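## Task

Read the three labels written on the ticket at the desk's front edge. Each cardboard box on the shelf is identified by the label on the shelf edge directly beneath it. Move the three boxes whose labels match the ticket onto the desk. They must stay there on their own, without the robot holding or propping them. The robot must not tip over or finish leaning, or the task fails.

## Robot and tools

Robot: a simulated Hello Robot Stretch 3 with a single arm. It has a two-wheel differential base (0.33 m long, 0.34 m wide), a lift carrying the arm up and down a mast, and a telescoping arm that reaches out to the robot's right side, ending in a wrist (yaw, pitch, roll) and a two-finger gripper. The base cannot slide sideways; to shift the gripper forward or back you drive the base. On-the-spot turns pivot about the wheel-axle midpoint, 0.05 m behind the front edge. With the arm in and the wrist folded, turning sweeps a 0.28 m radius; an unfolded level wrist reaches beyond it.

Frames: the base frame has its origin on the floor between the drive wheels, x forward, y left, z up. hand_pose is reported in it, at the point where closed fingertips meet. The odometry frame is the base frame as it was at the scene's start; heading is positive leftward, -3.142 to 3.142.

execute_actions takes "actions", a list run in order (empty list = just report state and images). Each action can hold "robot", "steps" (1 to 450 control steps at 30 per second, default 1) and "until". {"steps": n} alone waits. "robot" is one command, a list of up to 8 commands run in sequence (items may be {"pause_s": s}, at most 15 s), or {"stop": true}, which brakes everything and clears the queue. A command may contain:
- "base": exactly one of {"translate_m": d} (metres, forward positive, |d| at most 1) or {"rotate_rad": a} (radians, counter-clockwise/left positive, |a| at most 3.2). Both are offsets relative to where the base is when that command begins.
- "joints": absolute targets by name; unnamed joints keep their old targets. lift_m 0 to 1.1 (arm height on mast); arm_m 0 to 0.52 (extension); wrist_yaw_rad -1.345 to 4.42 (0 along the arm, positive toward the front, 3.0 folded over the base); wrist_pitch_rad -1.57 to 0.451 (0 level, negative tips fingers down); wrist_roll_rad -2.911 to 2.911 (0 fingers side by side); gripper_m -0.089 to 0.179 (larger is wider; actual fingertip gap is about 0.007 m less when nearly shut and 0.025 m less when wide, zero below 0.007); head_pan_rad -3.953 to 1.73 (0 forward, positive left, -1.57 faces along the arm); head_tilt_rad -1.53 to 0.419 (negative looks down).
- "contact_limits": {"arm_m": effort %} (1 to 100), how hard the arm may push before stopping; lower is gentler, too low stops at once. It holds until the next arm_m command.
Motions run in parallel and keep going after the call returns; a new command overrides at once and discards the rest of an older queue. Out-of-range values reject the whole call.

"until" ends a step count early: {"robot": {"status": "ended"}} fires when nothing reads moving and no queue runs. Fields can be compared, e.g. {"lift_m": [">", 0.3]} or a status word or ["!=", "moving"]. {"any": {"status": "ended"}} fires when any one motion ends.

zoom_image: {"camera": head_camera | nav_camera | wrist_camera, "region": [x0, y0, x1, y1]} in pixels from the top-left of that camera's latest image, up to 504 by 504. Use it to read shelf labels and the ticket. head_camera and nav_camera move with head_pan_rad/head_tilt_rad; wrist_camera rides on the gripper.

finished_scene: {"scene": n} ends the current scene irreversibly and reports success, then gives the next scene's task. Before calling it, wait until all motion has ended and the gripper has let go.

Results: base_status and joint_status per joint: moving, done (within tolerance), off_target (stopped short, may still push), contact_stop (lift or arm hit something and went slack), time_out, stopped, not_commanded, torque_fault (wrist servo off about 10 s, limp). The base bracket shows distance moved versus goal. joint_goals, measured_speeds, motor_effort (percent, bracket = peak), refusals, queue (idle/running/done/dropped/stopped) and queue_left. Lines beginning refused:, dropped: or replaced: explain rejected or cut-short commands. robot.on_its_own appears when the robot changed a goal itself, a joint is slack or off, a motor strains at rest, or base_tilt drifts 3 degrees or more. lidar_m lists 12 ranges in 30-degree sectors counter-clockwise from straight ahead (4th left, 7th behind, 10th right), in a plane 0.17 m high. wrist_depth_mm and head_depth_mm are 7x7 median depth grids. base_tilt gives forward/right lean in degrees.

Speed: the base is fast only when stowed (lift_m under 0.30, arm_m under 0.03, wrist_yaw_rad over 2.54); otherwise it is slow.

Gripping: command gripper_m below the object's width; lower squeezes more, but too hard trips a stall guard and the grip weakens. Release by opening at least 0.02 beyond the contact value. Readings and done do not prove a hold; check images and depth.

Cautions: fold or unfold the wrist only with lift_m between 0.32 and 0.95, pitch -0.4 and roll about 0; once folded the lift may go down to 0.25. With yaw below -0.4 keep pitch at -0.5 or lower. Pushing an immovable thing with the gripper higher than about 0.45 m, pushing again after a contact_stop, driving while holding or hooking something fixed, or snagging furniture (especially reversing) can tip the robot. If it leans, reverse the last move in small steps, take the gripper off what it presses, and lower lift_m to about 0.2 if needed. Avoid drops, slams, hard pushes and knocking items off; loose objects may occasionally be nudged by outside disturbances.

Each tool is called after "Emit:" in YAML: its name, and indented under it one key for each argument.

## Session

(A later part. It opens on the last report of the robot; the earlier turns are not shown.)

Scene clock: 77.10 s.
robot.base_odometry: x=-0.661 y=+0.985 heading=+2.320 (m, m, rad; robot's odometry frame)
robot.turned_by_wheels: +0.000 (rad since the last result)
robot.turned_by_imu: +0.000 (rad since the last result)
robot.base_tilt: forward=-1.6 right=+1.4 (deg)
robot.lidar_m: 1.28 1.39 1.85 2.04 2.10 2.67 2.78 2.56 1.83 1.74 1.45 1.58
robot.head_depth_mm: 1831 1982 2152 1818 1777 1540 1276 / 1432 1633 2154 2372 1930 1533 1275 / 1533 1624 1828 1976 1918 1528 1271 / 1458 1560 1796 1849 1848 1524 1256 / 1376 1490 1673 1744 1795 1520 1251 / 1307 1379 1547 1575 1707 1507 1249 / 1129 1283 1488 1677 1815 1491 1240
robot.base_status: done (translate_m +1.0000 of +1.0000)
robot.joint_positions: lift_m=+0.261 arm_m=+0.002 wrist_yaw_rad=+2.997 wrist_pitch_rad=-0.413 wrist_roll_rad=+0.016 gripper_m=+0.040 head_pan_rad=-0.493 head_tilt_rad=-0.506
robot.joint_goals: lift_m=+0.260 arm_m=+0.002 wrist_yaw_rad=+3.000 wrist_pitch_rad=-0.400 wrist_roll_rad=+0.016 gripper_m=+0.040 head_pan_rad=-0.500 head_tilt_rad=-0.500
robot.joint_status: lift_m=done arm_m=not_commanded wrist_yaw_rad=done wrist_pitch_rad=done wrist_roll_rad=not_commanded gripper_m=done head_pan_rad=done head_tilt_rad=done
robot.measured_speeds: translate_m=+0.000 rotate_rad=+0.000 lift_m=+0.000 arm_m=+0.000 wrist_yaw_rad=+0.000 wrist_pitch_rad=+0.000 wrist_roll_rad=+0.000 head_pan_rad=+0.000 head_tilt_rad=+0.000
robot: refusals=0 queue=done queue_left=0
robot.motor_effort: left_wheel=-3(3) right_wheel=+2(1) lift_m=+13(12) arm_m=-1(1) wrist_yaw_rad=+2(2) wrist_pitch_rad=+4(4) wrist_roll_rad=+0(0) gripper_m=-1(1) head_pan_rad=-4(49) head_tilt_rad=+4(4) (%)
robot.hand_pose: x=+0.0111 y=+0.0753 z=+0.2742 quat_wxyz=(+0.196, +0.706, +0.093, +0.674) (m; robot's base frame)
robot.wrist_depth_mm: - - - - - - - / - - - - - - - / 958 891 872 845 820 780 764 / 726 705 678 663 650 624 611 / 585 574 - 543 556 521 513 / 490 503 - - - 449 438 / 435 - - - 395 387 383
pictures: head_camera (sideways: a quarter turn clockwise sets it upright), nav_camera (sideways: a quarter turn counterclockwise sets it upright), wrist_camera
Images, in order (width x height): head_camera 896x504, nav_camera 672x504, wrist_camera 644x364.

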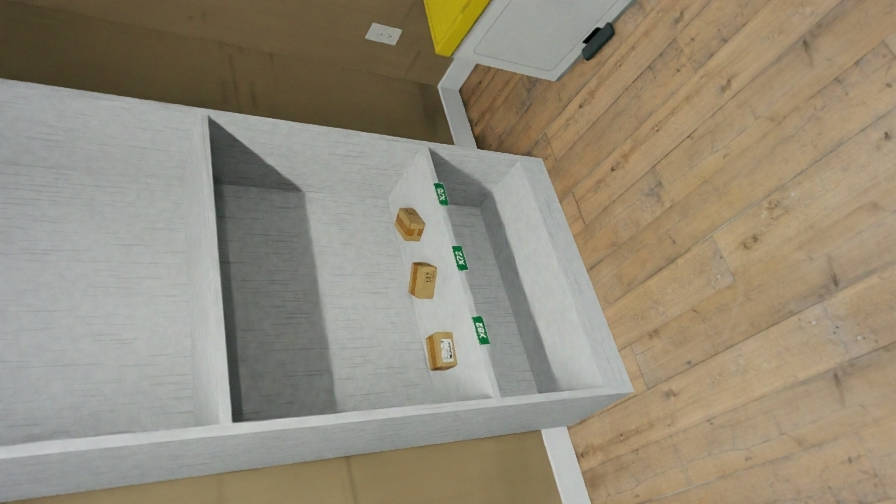

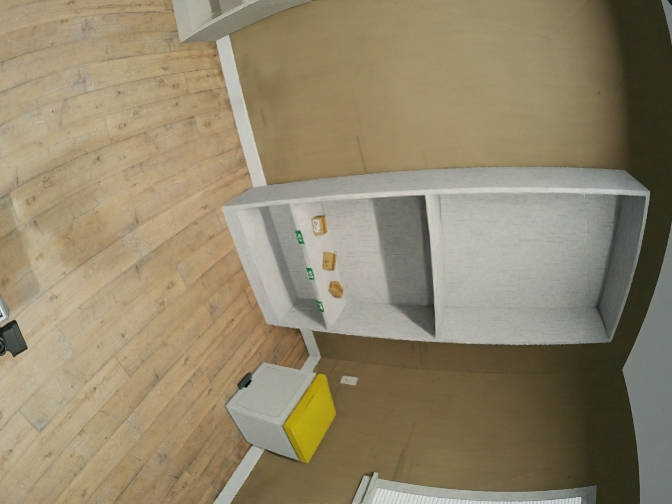

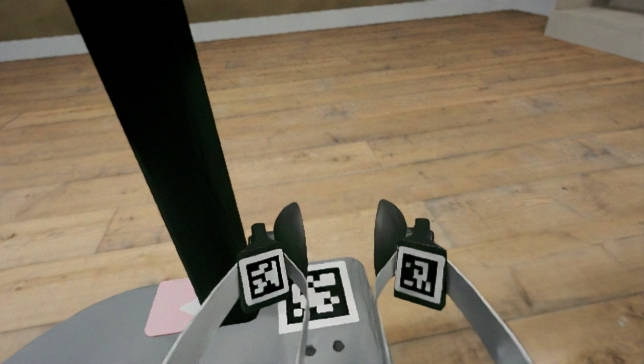

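Emit:
execute_actions:
  actions:
    - {"robot":[{"base":{"rotate_rad":-0.595}},{"base":{"translate_m":0.785}},{"base":{"rotate_rad":2.18},"joints":{"head_pan_rad":-1.57,"head_tilt_rad":-0.8}},{"joints":{"lift_m":0.42}},{"joints":{"wrist_yaw_rad":0,"gripper_m":0.15}},{"joints":{"wrist_pitch_rad":0}}],"steps":450,"until":{"robot":{"status":"ended"}}}
    - {"steps":450,"until":{"robot":{"status":"ended"}}}

Scene clock: 95.80 s.
robot.base_odometry: x=-0.781 y=+1.760 heading=-2.378 (m, m, rad; robot's odometry frame)
robot.turned_by_wheels: +1.585 (rad since the last result)
robot.turned_by_imu: +1.571 (rad since the last result)
robot.base_tilt: forward=-1.7 right=+1.3 (deg)
robot.lidar_m: 2.50 2.56 3.42 3.43 1.90 1.35 0.82 0.86 0.91 0.61 0.95 1.22
robot.head_depth_mm: 712 856 1012 1134 1333 1303 1142 / 705 854 1016 1129 1299 1295 1134 / 696 850 1002 1126 1320 1276 1165 / 694 841 996 1117 1307 1275 - / 688 761 959 1078 1277 1257 1122 / 530 619 1026 1286 1474 1279 1118 / 771 887 1052 1283 1462 1258 1117
robot.base_status: done (rotate_rad +2.1799 of +2.1800)
robot.joint_positions: lift_m=+0.419 arm_m=+0.002 wrist_yaw_rad=+0.004 wrist_pitch_rad=-0.025 wrist_roll_rad=+0.016 gripper_m=+0.150 head_pan_rad=-1.563 head_tilt_rad=-0.791
robot.joint_goals: lift_m=+0.420 arm_m=+0.002 wrist_yaw_rad=+0.000 wrist_pitch_rad=+0.000 wrist_roll_rad=+0.016 gripper_m=+0.150 head_pan_rad=-1.570 head_tilt_rad=-0.800
robot.joint_status: lift_m=done arm_m=not_commanded wrist_yaw_rad=done wrist_pitch_rad=done wrist_roll_rad=not_commanded gripper_m=done head_pan_rad=done head_tilt_rad=done
robot.measured_speeds: translate_m=+0.000 rotate_rad=+0.000 lift_m=+0.000 arm_m=+0.000 wrist_yaw_rad=+0.000 wrist_pitch_rad=+0.000 wrist_roll_rad=+0.000 head_pan_rad=+0.000 head_tilt_rad=+0.000
robot: refusals=0 queue=done queue_left=0
robot.motor_effort: left_wheel=-3(9) right_wheel=+2(8) lift_m=+33(34) arm_m=-1(1) wrist_yaw_rad=-2(1) wrist_pitch_rad=+8(8) wrist_roll_rad=+0(0) gripper_m=-1(85) head_pan_rad=-4(50) head_tilt_rad=-4(26) (%)
robot.hand_pose: x=-0.0205 y=-0.4029 z=+0.5278 quat_wxyz=(+0.702, +0.010, -0.713, -0.008) (m; robot's base frame)
robot.wrist_depth_mm: 615 611 501 569 574 591 577 / 633 632 483 594 590 599 601 / 657 655 470 617 612 614 622 / 675 668 459 524 561 480 475 / 697 704 386 391 412 400 667 / 726 - 501 673 678 690 682 / 741 737 569 690 700 694 652
pictures: head_camera (sideways: a quarter turn clockwise sets it upright), nav_camera (sideways: a quarter turn counterclockwise sets it upright), wrist_camera
Images, in order (width x height): head_camera 896x504, nav_camera 672x504, wrist_camera 644x364.

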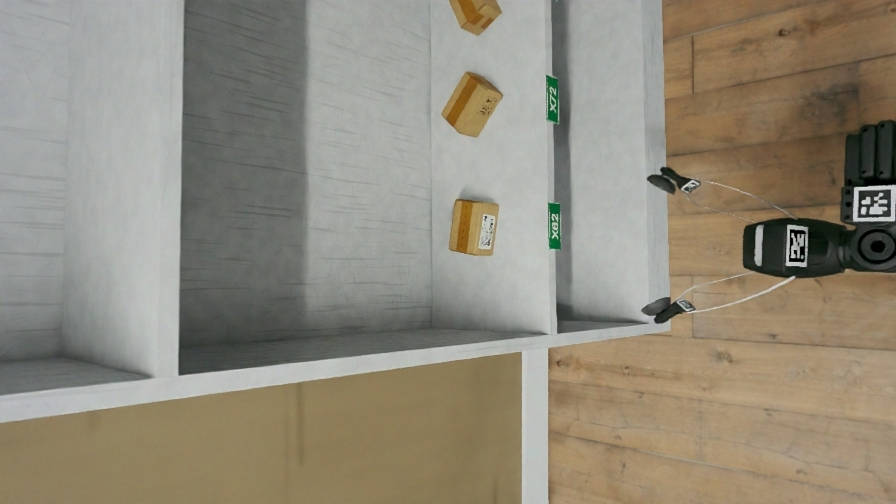

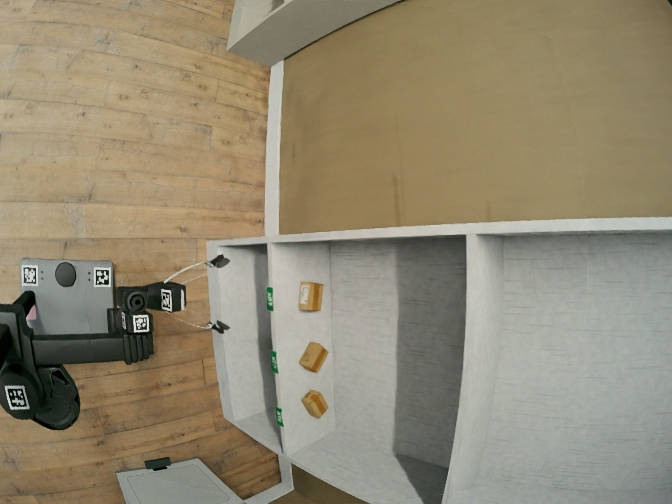

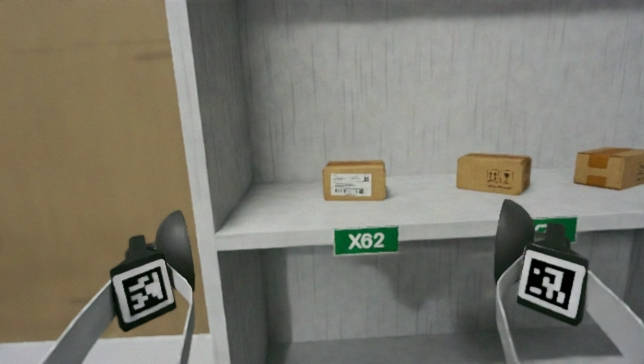

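Emit:
execute_actions:
  actions:
    - {"robot":{"base":{"translate_m":-0.035},"joints":{"lift_m":0.39,"arm_m":0.25}},"steps":450,"until":{"robot":{"status":"ended"}}}

Scene clock: 102.67 s.
robot.base_odometry: x=-0.756 y=+1.784 heading=-2.378 (m, m, rad; robot's odometry frame)
robot.turned_by_wheels: +0.000 (rad since the last result)
robot.turned_by_imu: +0.001 (rad since the last result)
robot.base_tilt: forward=-1.7 right=+1.3 (deg)
robot.lidar_m: 2.53 2.59 3.39 3.71 1.84 1.30 0.79 0.82 0.89 0.62 0.62 1.25
robot.head_depth_mm: 712 864 1021 1136 1326 1299 1139 / 703 856 1015 1129 1317 1288 1130 / 698 851 1006 1124 1346 1260 1137 / 696 850 997 1119 1035 1257 1131 / 692 841 1001 1111 1281 1265 1128 / 633 580 753 1218 1450 1265 1119 / 747 894 1058 1285 1470 1273 1123
robot.base_status: done (translate_m -0.0350 of -0.0350)
robot.joint_positions: lift_m=+0.391 arm_m=+0.250 wrist_yaw_rad=+0.002 wrist_pitch_rad=-0.023 wrist_roll_rad=+0.016 gripper_m=+0.150 head_pan_rad=-1.563 head_tilt_rad=-0.791
robot.joint_goals: lift_m=+0.390 arm_m=+0.250 wrist_yaw_rad=+0.000 wrist_pitch_rad=+0.000 wrist_roll_rad=+0.016 gripper_m=+0.150 head_pan_rad=-1.570 head_tilt_rad=-0.800
robot.joint_status: lift_m=done arm_m=done wrist_yaw_rad=done wrist_pitch_rad=done wrist_roll_rad=not_commanded gripper_m=done head_pan_rad=done head_tilt_rad=done
robot.measured_speeds: translate_m=+0.000 rotate_rad=+0.000 lift_m=+0.000 arm_m=+0.000 wrist_yaw_rad=+0.000 wrist_pitch_rad=+0.000 wrist_roll_rad=+0.000 head_pan_rad=+0.000 head_tilt_rad=+0.000
robot: refusals=0 queue=done queue_left=0
robot.motor_effort: left_wheel=-3(6) right_wheel=+2(3) lift_m=+13(34) arm_m=+3(3) wrist_yaw_rad=-1(2) wrist_pitch_rad=+7(8) wrist_roll_rad=+0(0) gripper_m=+2(1) head_pan_rad=-3(3) head_tilt_rad=-5(5) (%)
robot.hand_pose: x=-0.0208 y=-0.6502 z=+0.4992 quat_wxyz=(+0.702, +0.009, -0.713, -0.008) (m; robot's base frame)
robot.wrist_depth_mm: 228 334 346 352 353 355 358 / 224 327 359 365 365 367 372 / 223 322 370 374 378 379 384 / 221 318 384 256 389 387 248 / 218 280 294 235 272 270 240 / 206 - 208 203 199 191 200 / 176 159 161 159 155 153 145
pictures: head_camera (sideways: a quarter turn clockwise sets it upright), nav_camera (sideways: a quarter turn counterclockwise sets it upright), wrist_camera
Images, in order (width x height): head_camera 896x504, nav_camera 672x504, wrist_camera 644x364.

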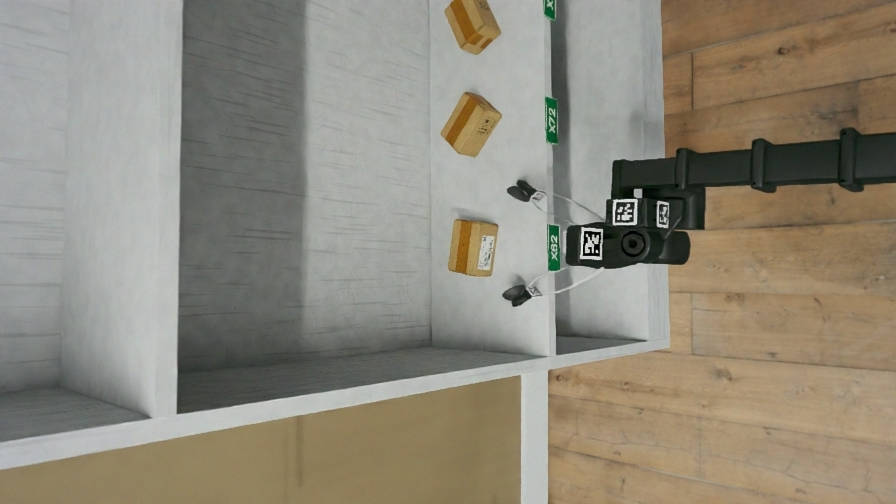

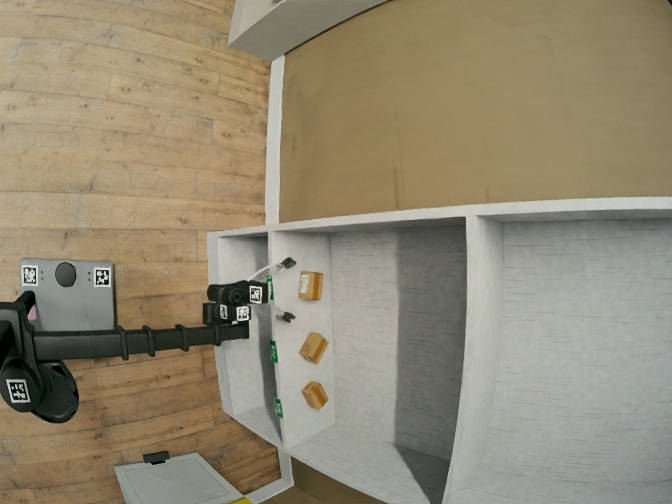

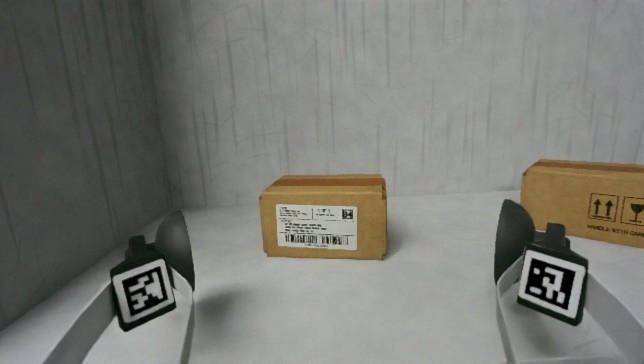

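Emit:
execute_actions:
  actions:
    - {"robot":{"base":{"translate_m":0.01},"joints":{"wrist_pitch_rad":-0.09,"arm_m":0.345}},"steps":450,"until":{"robot":{"status":"ended"}}}

Scene clock: 107.53 s.
robot.base_odometry: x=-0.763 y=+1.778 heading=-2.378 (m, m, rad; robot's odometry frame)
robot.turned_by_wheels: +0.000 (rad since the last result)
robot.turned_by_imu: +0.001 (rad since the last result)
robot.base_tilt: forward=-1.8 right=+1.4 (deg)
robot.lidar_m: 2.52 2.59 3.41 3.43 1.86 1.31 0.80 0.83 0.90 0.62 0.62 1.24
robot.head_depth_mm: 709 860 1021 1139 1328 1287 1138 / 705 855 1012 1133 1291 1288 1138 / 697 850 1007 1131 1040 1289 1132 / 694 846 1000 1117 1284 1267 1131 / 692 842 987 1110 1225 1260 1121 / 600 593 807 1254 1477 1274 1117 / 759 890 1054 1289 1459 1264 1116
robot.base_status: done (translate_m +0.0100 of +0.0100)
robot.joint_positions: lift_m=+0.391 arm_m=+0.345 wrist_yaw_rad=+0.002 wrist_pitch_rad=-0.104 wrist_roll_rad=+0.016 gripper_m=+0.150 head_pan_rad=-1.563 head_tilt_rad=-0.791
robot.joint_goals: lift_m=+0.390 arm_m=+0.345 wrist_yaw_rad=+0.000 wrist_pitch_rad=-0.090 wrist_roll_rad=+0.016 gripper_m=+0.150 head_pan_rad=-1.570 head_tilt_rad=-0.800
robot.joint_status: lift_m=done arm_m=done wrist_yaw_rad=done wrist_pitch_rad=done wrist_roll_rad=not_commanded gripper_m=done head_pan_rad=done head_tilt_rad=done
robot.measured_speeds: translate_m=+0.000 rotate_rad=+0.000 lift_m=+0.000 arm_m=+0.000 wrist_yaw_rad=+0.000 wrist_pitch_rad=+0.000 wrist_roll_rad=+0.000 head_pan_rad=+0.000 head_tilt_rad=+0.000
robot: refusals=0 queue=done queue_left=0
robot.motor_effort: left_wheel=-3(4) right_wheel=+2(4) lift_m=+12(12) arm_m=+3(0) wrist_yaw_rad=+0(0) wrist_pitch_rad=+4(9) wrist_roll_rad=+0(0) gripper_m=+1(1) head_pan_rad=-4(3) head_tilt_rad=-4(4) (%)
robot.hand_pose: x=-0.0209 y=-0.7419 z=+0.4787 quat_wxyz=(+0.701, +0.038, -0.712, -0.037) (m; robot's base frame)
robot.wrist_depth_mm: 224 254 256 256 259 263 265 / 220 263 267 271 271 275 277 / 217 275 280 282 284 288 290 / 216 287 288 162 173 295 288 / 210 242 200 138 132 213 201 / 177 - 154 145 139 156 162 / 146 133 135 133 130 128 122
pictures: head_camera (sideways: a quarter turn clockwise sets it upright), nav_camera (sideways: a quarter turn counterclockwise sets it upright), wrist_camera
Images, in order (width x height): head_camera 896x504, nav_camera 672x504, wrist_camera 644x364.

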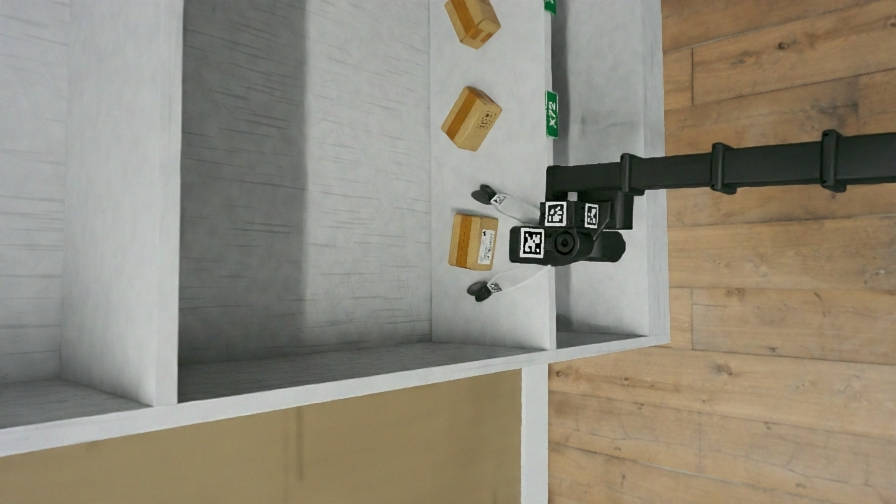

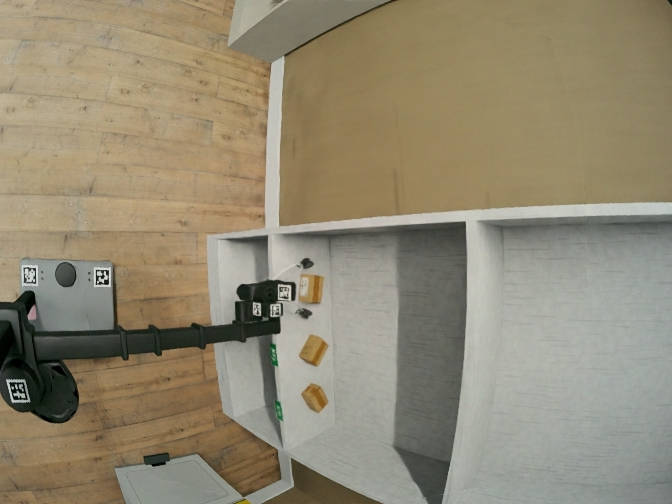

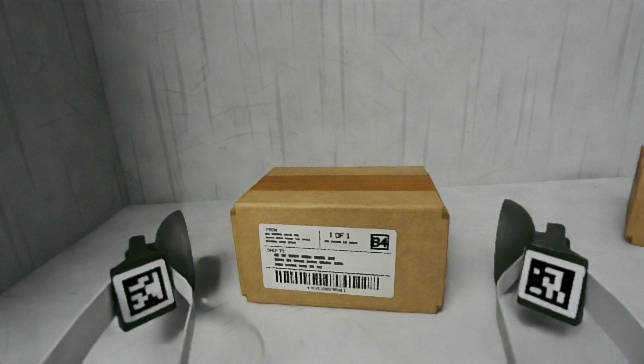

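Emit:
execute_actions:
  actions:
    - {"robot":[{"joints":{"gripper_m":0.04}},{"joints":{"lift_m":0.42}},{"joints":{"arm_m":0.0}},{"joints":{"wrist_yaw_rad":2.65,"lift_m":0.28},"base":{"rotate_rad":1.36}}],"steps":450,"until":{"robot":{"status":"ended"}}}

Emit:
execute_actions:
  actions:
    - {"robot":[{"base":{"translate_m":1}},{"base":{"translate_m":1}},{"base":{"translate_m":0.63}},{"base":{"rotate_rad":1.79}},{"joints":{"wrist_yaw_rad":0,"lift_m":0.93,"head_tilt_rad":-0.5}},{"joints":{"arm_m":0.25}}],"steps":450,"until":{"robot":{"status":"ended"}}}
    - {"steps":450,"until":{"robot":{"status":"ended"}}}

Scene clock: 122.40 s.
robot.base_odometry: x=-0.763 y=+1.778 heading=-1.018 (m, m, rad; robot's odometry frame)
robot.turned_by_wheels: +1.360 (rad since the last result)
robot.turned_by_imu: +1.350 (rad since the last result)
robot.base_tilt: forward=-1.6 right=+1.4 (deg)
robot.lidar_m: 3.42 2.50 1.46 1.25 0.80 0.90 0.87 0.62 1.07 1.25 2.53 2.91
robot.head_depth_mm: 1057 1201 1440 1683 1527 1310 1141 / 1679 1767 1513 1695 1513 1306 1136 / 1744 1887 2032 1805 1494 1282 1133 / 2280 2610 2205 1779 1505 1287 1151 / 2224 2571 2194 1769 1490 1270 1124 / 2178 2507 2172 1753 1479 1274 1114 / 2137 2450 2172 1755 1472 1268 1119
robot.base_status: done (rotate_rad +1.3599 of +1.3600)
robot.joint_positions: lift_m=+0.280 arm_m=+0.003 wrist_yaw_rad=+2.647 wrist_pitch_rad=-0.117 wrist_roll_rad=+0.016 gripper_m=+0.044 head_pan_rad=-1.563 head_tilt_rad=-0.791
robot.joint_goals: lift_m=+0.280 arm_m=+0.000 wrist_yaw_rad=+2.650 wrist_pitch_rad=-0.090 wrist_roll_rad=+0.016 gripper_m=+0.043 head_pan_rad=-1.570 head_tilt_rad=-0.800
robot.joint_status: lift_m=done arm_m=done wrist_yaw_rad=done wrist_pitch_rad=done wrist_roll_rad=not_commanded gripper_m=done head_pan_rad=done head_tilt_rad=done
robot.measured_speeds: translate_m=+0.000 rotate_rad=+0.000 lift_m=+0.000 arm_m=+0.000 wrist_yaw_rad=+0.000 wrist_pitch_rad=+0.000 wrist_roll_rad=+0.000 head_pan_rad=+0.000 head_tilt_rad=+0.000
robot: refusals=0 queue=done queue_left=0
robot.motor_effort: left_wheel=-2(8) right_wheel=+2(6) lift_m=+14(35) arm_m=-3(0) wrist_yaw_rad=+3(5) wrist_pitch_rad=+8(9) wrist_roll_rad=+0(0) gripper_m=-18(95) head_pan_rad=-3(3) head_tilt_rad=-4(4) (%)
robot.hand_pose: x=+0.0982 y=+0.0739 z=+0.3654 quat_wxyz=(+0.212, +0.700, -0.134, +0.669) (m; robot's base frame)
robot.wrist_depth_mm: 923 - - - - - - / 966 - - - - - - / - - - - - - - / - - - 162 165 - - / 903 - 138 133 128 916 848 / 734 751 145 140 135 - 667 / 607 598 586 574 559 558 542
pictures: head_camera (sideways: a quarter turn clockwise sets it upright), nav_camera (sideways: a quarter turn counterclockwise sets it upright), wrist_camera
Images, in order (width x height): head_camera 896x504, nav_camera 672x504, wrist_camera 644x364.

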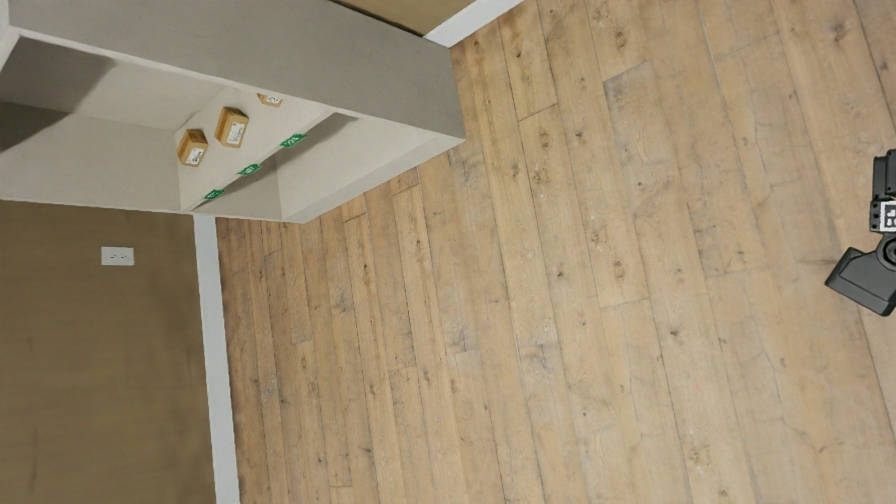

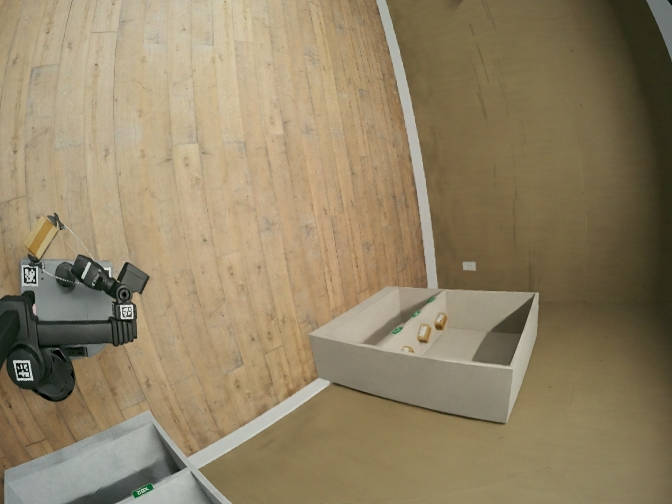

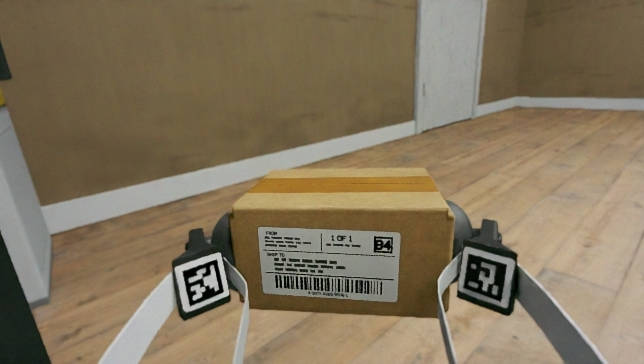

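Scene clock: 148.03 s.
robot.base_odometry: x=+0.617 y=-0.461 heading=+0.772 (m, m, rad; robot's odometry frame)
robot.turned_by_wheels: +1.790 (rad since the last result)
robot.turned_by_imu: +1.776 (rad since the last result)
robot.base_tilt: forward=-1.6 right=+1.3 (deg)
robot.lidar_m: 1.92 1.96 2.59 3.18 2.79 1.94 1.84 1.88 0.79 1.33 0.91 1.77
robot.head_depth_mm: 1119 1224 1097 - - 1503 1254 / 1111 1218 1160 - 1748 1490 1238 / 1105 1215 1150 - 1744 1527 1268 / 1096 1206 1053 633 1733 1512 1264 / 1089 1193 1044 681 1694 1514 1257 / 1091 1198 1022 679 618 1450 1246 / 1079 1181 1009 672 1098 1451 1244
robot.base_status: done (rotate_rad +1.7899 of +1.7900)
robot.joint_positions: lift_m=+0.929 arm_m=+0.250 wrist_yaw_rad=+0.002 wrist_pitch_rad=-0.117 wrist_roll_rad=+0.016 gripper_m=+0.044 head_pan_rad=-1.563 head_tilt_rad=-0.508
robot.joint_goals: lift_m=+0.930 arm_m=+0.250 wrist_yaw_rad=+0.000 wrist_pitch_rad=-0.090 wrist_roll_rad=+0.016 gripper_m=+0.043 head_pan_rad=-1.570 head_tilt_rad=-0.500
robot.joint_status: lift_m=done arm_m=done wrist_yaw_rad=done wrist_pitch_rad=done wrist_roll_rad=not_commanded gripper_m=done head_pan_rad=done head_tilt_rad=done
robot.measured_speeds: translate_m=+0.000 rotate_rad=+0.000 lift_m=+0.000 arm_m=+0.000 wrist_yaw_rad=+0.000 wrist_pitch_rad=+0.000 wrist_roll_rad=+0.000 head_pan_rad=+0.000 head_tilt_rad=+0.000
robot: refusals=0 queue=done queue_left=0
robot.motor_effort: left_wheel=-3(8) right_wheel=+1(8) lift_m=+34(33) arm_m=+3(2) wrist_yaw_rad=-1(3) wrist_pitch_rad=+8(9) wrist_roll_rad=+0(0) gripper_m=-20(18) head_pan_rad=-3(3) head_tilt_rad=+4(23) (%)
robot.hand_pose: x=-0.0209 y=-0.6463 z=+1.0143 quat_wxyz=(+0.700, +0.042, -0.711, -0.041) (m; robot's base frame)
robot.wrist_depth_mm: 718 733 741 744 741 741 766 / 750 765 777 775 776 792 803 / 785 790 786 791 762 702 653 / 505 478 452 161 164 399 387 / 326 318 138 133 128 296 276 / 244 238 145 140 135 - 214 / 193 190 186 183 179 176 174
pictures: head_camera (sideways: a quarter turn clockwise sets it upright), nav_camera (sideways: a quarter turn counterclockwise sets it upright), wrist_camera
Images, in order (width x height): head_camera 896x504, nav_camera 672x504, wrist_camera 644x364.

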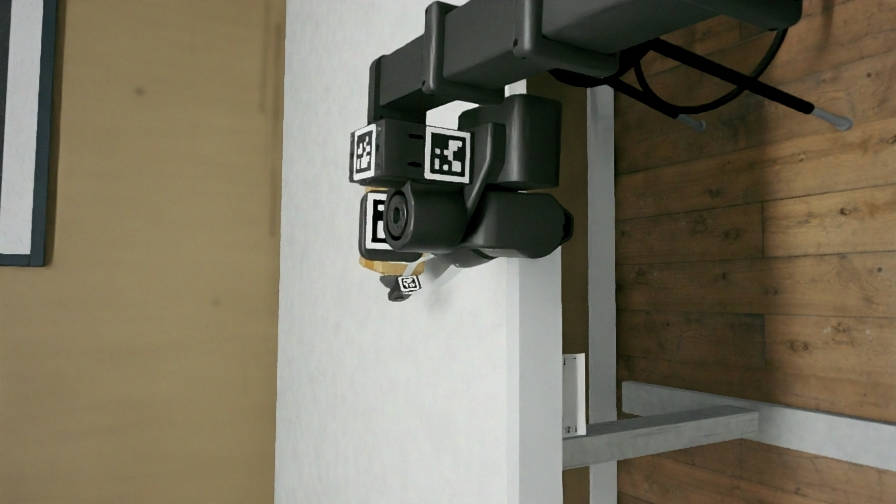

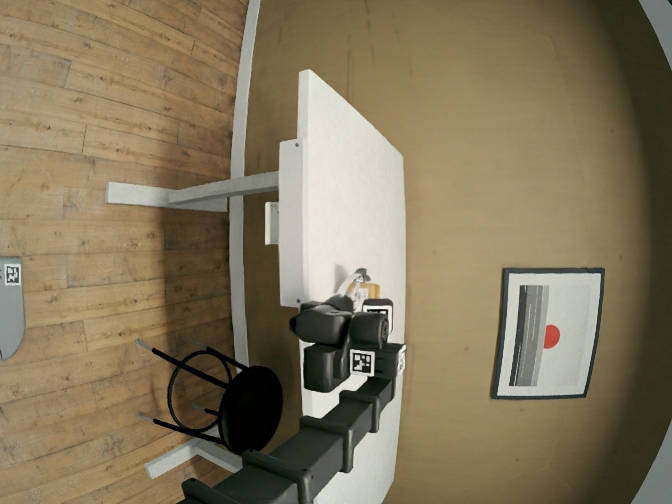

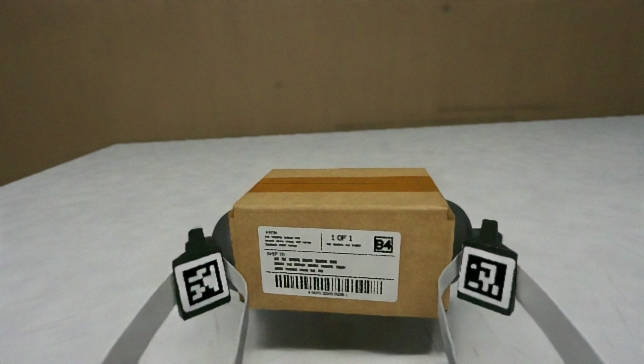

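Emit:
execute_actions:
  actions:
    - {"robot":[{"joints":{"lift_m":0.897}},{"joints":{"gripper_m":0.13}},{"joints":{"arm_m":0.0}},{"joints":{"wrist_yaw_rad":2.65,"lift_m":0.28,"gripper_m":0.05,"head_tilt_rad":-0.8},"base":{"rotate_rad":1.232}},{"base":{"translate_m":1}},{"base":{"translate_m":1}},{"base":{"translate_m":0.745}},{"base":{"rotate_rad":1.949}}],"steps":450,"until":{"robot":{"status":"ended"}}}
    - {"steps":450,"until":{"robot":{"status":"ended"}}}
    - {"robot":[{"joints":{"wrist_yaw_rad":0,"lift_m":0.39,"gripper_m":0.17}},{"joints":{"arm_m":0.15}}],"steps":450,"until":{"robot":{"status":"ended"}}}

Scene clock: 191.60 s.
robot.base_odometry: x=-0.534 y=+2.031 heading=-2.331 (m, m, rad; robot's odometry frame)
robot.turned_by_wheels: +3.181 (rad since the last result)
robot.turned_by_imu: +3.158 (rad since the last result)
robot.base_tilt: forward=-1.6 right=+1.3 (deg)
robot.lidar_m: 2.34 3.01 3.54 3.50 1.28 0.90 0.40 0.41 0.57 0.79 0.81 1.28
robot.head_depth_mm: 627 640 1071 1346 1523 1173 1065 / 723 821 893 981 1467 1292 1134 / 719 880 1038 1154 1315 1343 1108 / 716 873 1035 1113 1304 - 1132 / 715 865 1027 1148 1303 1287 1126 / 710 867 1019 1133 1298 1272 1112 / 707 861 1018 1128 1294 1266 1111
robot.base_status: done (rotate_rad +1.9489 of +1.9490)
robot.joint_positions: lift_m=+0.389 arm_m=+0.150 wrist_yaw_rad=+0.003 wrist_pitch_rad=-0.112 wrist_roll_rad=+0.016 gripper_m=+0.170 head_pan_rad=-1.563 head_tilt_rad=-0.791
robot.joint_goals: lift_m=+0.390 arm_m=+0.150 wrist_yaw_rad=+0.000 wrist_pitch_rad=-0.090 wrist_roll_rad=+0.016 gripper_m=+0.170 head_pan_rad=-1.570 head_tilt_rad=-0.800
robot.joint_status: lift_m=done arm_m=done wrist_yaw_rad=done wrist_pitch_rad=done wrist_roll_rad=not_commanded gripper_m=done head_pan_rad=done head_tilt_rad=done
robot.measured_speeds: translate_m=+0.000 rotate_rad=+0.000 lift_m=+0.000 arm_m=+0.000 wrist_yaw_rad=+0.000 wrist_pitch_rad=+0.000 wrist_roll_rad=+0.000 head_pan_rad=+0.000 head_tilt_rad=+0.000
robot: refusals=0 queue=done queue_left=0
robot.motor_effort: left_wheel=-3(9) right_wheel=+2(6) lift_m=+32(34) arm_m=+2(7) wrist_yaw_rad=-1(4) wrist_pitch_rad=+7(9) wrist_roll_rad=+0(0) gripper_m=+1(84) head_pan_rad=-3(4) head_tilt_rad=-4(26) (%)
robot.hand_pose: x=-0.0208 y=-0.5465 z=+0.4756 quat_wxyz=(+0.700, +0.040, -0.711, -0.039) (m; robot's base frame)
robot.wrist_depth_mm: 443 447 451 458 457 342 246 / 459 467 476 478 481 346 248 / 482 477 485 354 484 351 264 / 362 336 330 315 303 291 279 / 258 259 262 263 505 365 603 / 559 - 579 575 582 396 - / 589 593 596 587 570 379 644
pictures: head_camera (sideways: a quarter turn clockwise sets it upright), nav_camera (sideways: a quarter turn counterclockwise sets it upright), wrist_camera
Images, in order (width x height): head_camera 896x504, nav_camera 672x504, wrist_camera 644x364.

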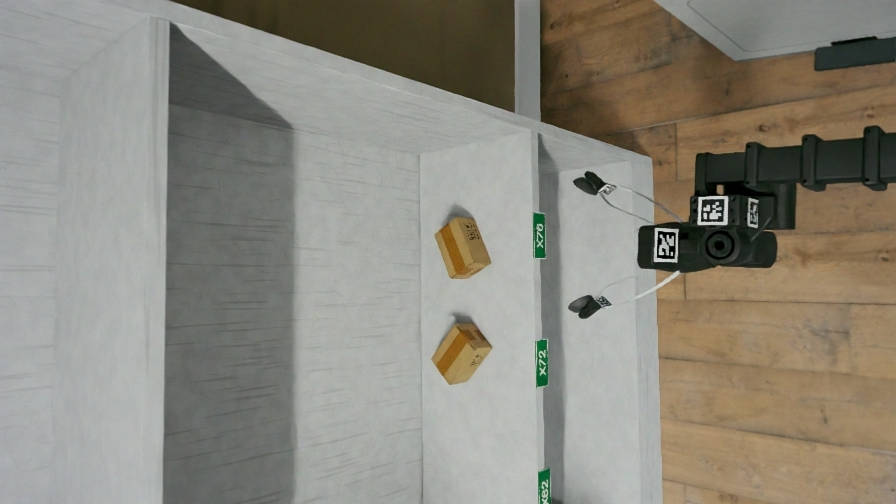

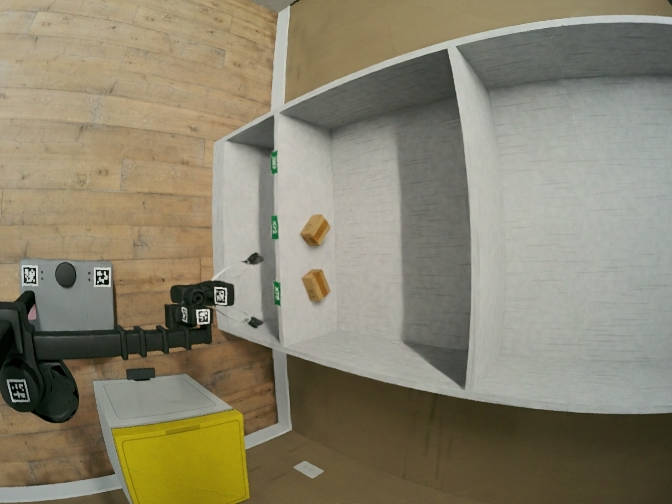

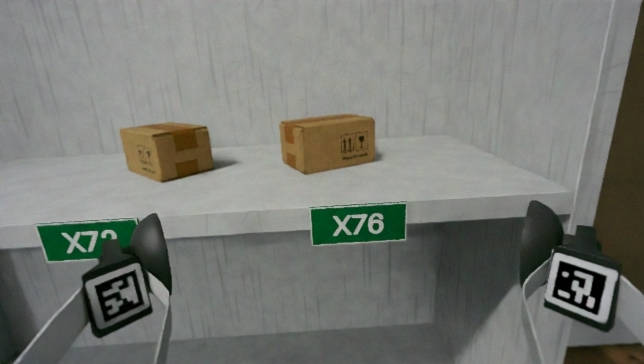

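Emit:
execute_actions:
  actions:
    - {"robot":[{"base":{"translate_m":-0.064},"joints":{"lift_m":0.395,"wrist_yaw_rad":0.3}},{"joints":{"arm_m":0.38}}],"steps":450,"until":{"robot":{"status":"ended"}}}

Scene clock: 200.63 s.
robot.base_odometry: x=-0.490 y=+2.077 heading=-2.331 (m, m, rad; robot's odometry frame)
robot.turned_by_wheels: +0.000 (rad since the last result)
robot.turned_by_imu: +0.001 (rad since the last result)
robot.base_tilt: forward=-1.6 right=+1.2 (deg)
robot.lidar_m: 2.41 3.08 3.54 3.50 1.18 0.83 0.34 0.34 0.48 0.67 0.87 0.86
robot.head_depth_mm: 774 933 1100 1357 1517 933 891 / 656 659 799 1338 1509 1295 1120 / 726 872 993 1094 1310 1315 1126 / 720 878 1039 1156 1308 1291 1129 / 715 877 1037 1145 1305 1280 1122 / 712 868 1025 1106 1304 1285 1116 / 706 866 1018 1135 1298 1266 1121
robot.base_status: done (translate_m -0.0640 of -0.0640)
robot.joint_positions: lift_m=+0.394 arm_m=+0.380 wrist_yaw_rad=+0.298 wrist_pitch_rad=-0.112 wrist_roll_rad=+0.016 gripper_m=+0.170 head_pan_rad=-1.563 head_tilt_rad=-0.791
robot.joint_goals: lift_m=+0.395 arm_m=+0.380 wrist_yaw_rad=+0.300 wrist_pitch_rad=-0.090 wrist_roll_rad=+0.016 gripper_m=+0.170 head_pan_rad=-1.570 head_tilt_rad=-0.800
robot.joint_status: lift_m=done arm_m=done wrist_yaw_rad=done wrist_pitch_rad=done wrist_roll_rad=not_commanded gripper_m=done head_pan_rad=done head_tilt_rad=done
robot.measured_speeds: translate_m=+0.000 rotate_rad=+0.000 lift_m=+0.000 arm_m=+0.000 wrist_yaw_rad=+0.000 wrist_pitch_rad=+0.000 wrist_roll_rad=+0.000 head_pan_rad=+0.000 head_tilt_rad=+0.000
robot: refusals=0 queue=done queue_left=0
robot.motor_effort: left_wheel=-3(8) right_wheel=+1(3) lift_m=+32(33) arm_m=+3(5) wrist_yaw_rad=+2(4) wrist_pitch_rad=+7(7) wrist_roll_rad=+0(0) gripper_m=+0(2) head_pan_rad=-3(3) head_tilt_rad=-5(5) (%)
robot.hand_pose: x=+0.0524 y=-0.7655 z=+0.4806 quat_wxyz=(+0.699, +0.145, -0.698, +0.064) (m; robot's base frame)
robot.wrist_depth_mm: 326 306 283 266 249 235 223 / 345 321 298 279 261 244 232 / 368 339 314 292 272 255 241 / 192 323 318 167 163 264 249 / 182 200 215 133 142 210 214 / 180 - 165 140 149 160 - / - 138 138 135 133 131 124
pictures: head_camera (sideways: a quarter turn clockwise sets it upright), nav_camera (sideways: a quarter turn counterclockwise sets it upright), wrist_camera
Images, in order (width x height): head_camera 896x504, nav_camera 672x504, wrist_camera 644x364.

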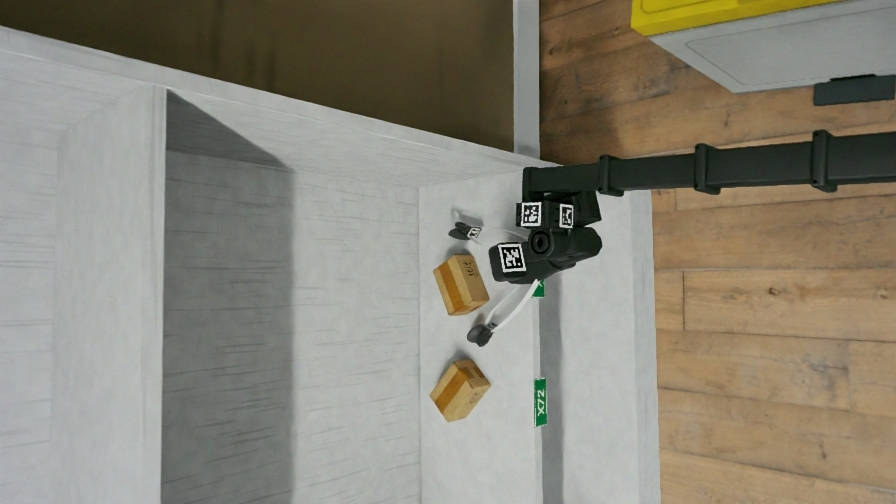

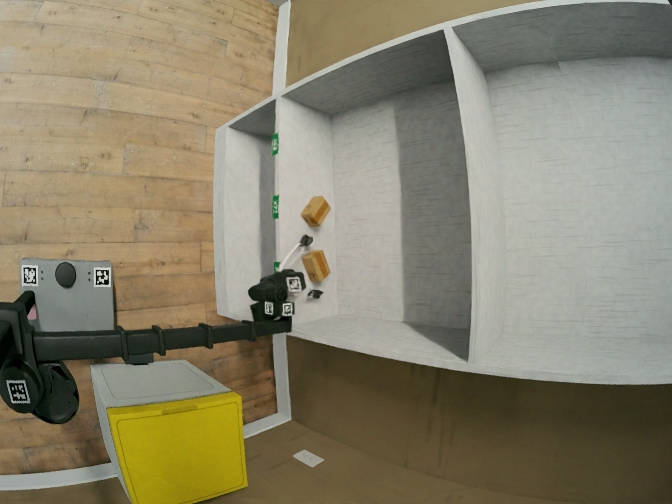

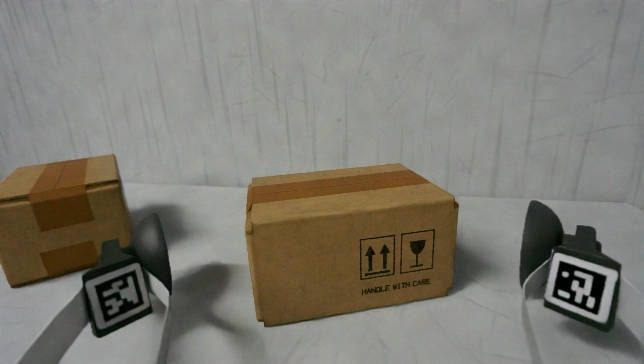

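Emit:
execute_actions:
  actions:
    - {"robot":[{"joints":{"gripper_m":0.04}},{"joints":{"lift_m":0.42}},{"joints":{"arm_m":0.0}},{"joints":{"wrist_yaw_rad":2.65,"lift_m":0.28},"base":{"rotate_rad":1.103}}],"steps":450,"until":{"robot":{"status":"ended"}}}
    - {"robot":[{"base":{"translate_m":1}},{"base":{"translate_m":1}},{"base":{"translate_m":0.87}},{"base":{"rotate_rad":2.06}},{"joints":{"wrist_yaw_rad":0,"lift_m":0.93,"head_tilt_rad":-0.5}},{"joints":{"arm_m":0.25}},{"joints":{"lift_m":0.9}}],"steps":450,"until":{"robot":{"status":"ended"}}}
    - {"steps":450,"until":{"robot":{"status":"ended"}}}

Scene clock: 241.70 s.
robot.base_odometry: x=+0.475 y=-0.626 heading=+0.832 (m, m, rad; robot's odometry frame)
robot.turned_by_wheels: +3.163 (rad since the last result)
robot.turned_by_imu: +3.140 (rad since the last result)
robot.base_tilt: forward=-1.6 right=+1.3 (deg)
robot.lidar_m: 2.20 2.24 2.98 3.13 2.34 1.64 1.56 1.60 0.76 0.73 1.05 1.83
robot.head_depth_mm: 1132 1257 1108 747 - 1462 1251 / 1134 1245 1078 - 1024 1415 1239 / 1132 1236 1064 - 1023 1486 1243 / 1127 1238 1052 653 1715 1480 1247 / 1120 1232 1036 684 1724 1520 1260 / 1117 1219 1021 676 1703 1502 1249 / 1108 1214 1011 661 1712 1486 1243
robot.base_status: done (rotate_rad +2.0599 of +2.0600)
robot.joint_positions: lift_m=+0.900 arm_m=+0.250 wrist_yaw_rad=+0.002 wrist_pitch_rad=-0.117 wrist_roll_rad=+0.016 gripper_m=+0.047 head_pan_rad=-1.563 head_tilt_rad=-0.508
robot.joint_goals: lift_m=+0.900 arm_m=+0.250 wrist_yaw_rad=+0.000 wrist_pitch_rad=-0.090 wrist_roll_rad=+0.016 gripper_m=+0.046 head_pan_rad=-1.570 head_tilt_rad=-0.500
robot.joint_status: lift_m=done arm_m=done wrist_yaw_rad=done wrist_pitch_rad=done wrist_roll_rad=not_commanded gripper_m=done head_pan_rad=done head_tilt_rad=done
robot.measured_speeds: translate_m=+0.000 rotate_rad=+0.000 lift_m=+0.000 arm_m=+0.000 wrist_yaw_rad=+0.000 wrist_pitch_rad=+0.000 wrist_roll_rad=+0.000 head_pan_rad=+0.000 head_tilt_rad=+0.000
robot: refusals=0 queue=done queue_left=0
robot.on_its_own: gripper_m is held at +0.046, not at your +0.040, by its stall guard, which is not easing now
robot.motor_effort: left_wheel=-3(10) right_wheel=+1(7) lift_m=+13(36) arm_m=+3(5) wrist_yaw_rad=-1(4) wrist_pitch_rad=+8(8) wrist_roll_rad=+0(0) gripper_m=-19(94) head_pan_rad=-4(3) head_tilt_rad=+4(24) (%)
robot.hand_pose: x=-0.0209 y=-0.6463 z=+0.9854 quat_wxyz=(+0.700, +0.042, -0.711, -0.041) (m; robot's base frame)
robot.wrist_depth_mm: 757 751 754 778 788 781 785 / 793 796 793 815 801 818 816 / 805 771 703 651 598 565 526 / 394 379 364 167 179 320 309 / 260 251 130 133 140 235 218 / 192 190 135 140 148 - 169 / 153 150 143 144 143 140 138
pictures: head_camera (sideways: a quarter turn clockwise sets it upright), nav_camera (sideways: a quarter turn counterclockwise sets it upright), wrist_camera
Images, in order (width x height): head_camera 896x504, nav_camera 672x504, wrist_camera 644x364.

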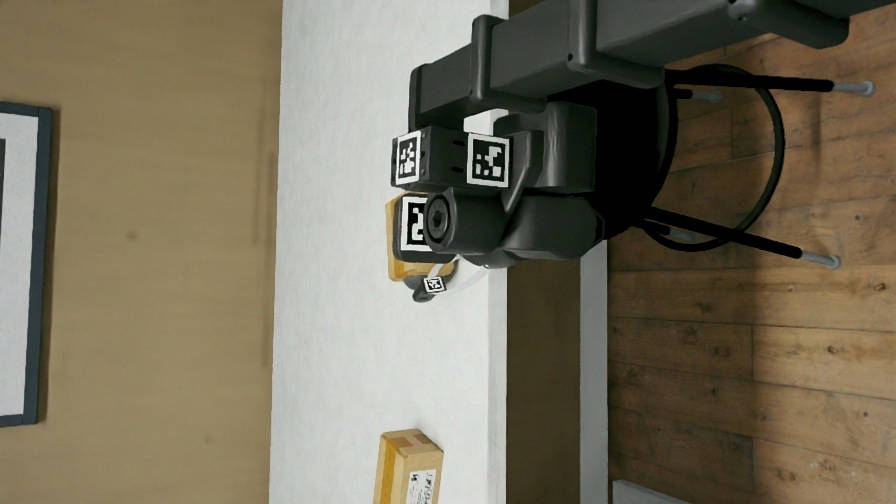

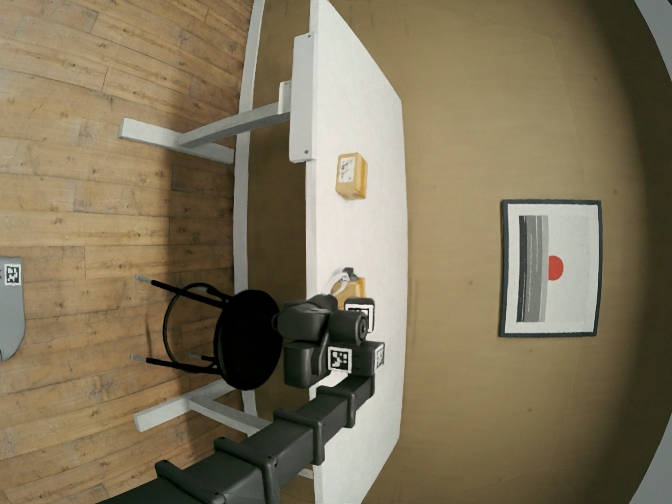

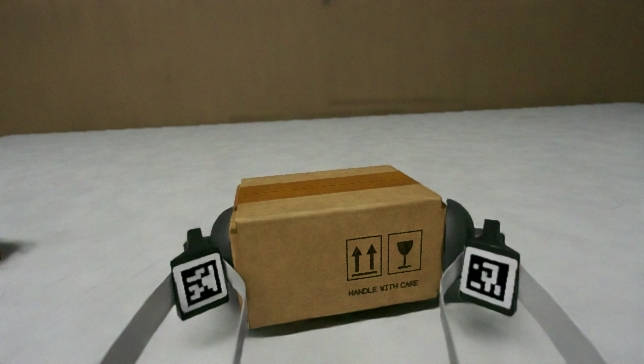

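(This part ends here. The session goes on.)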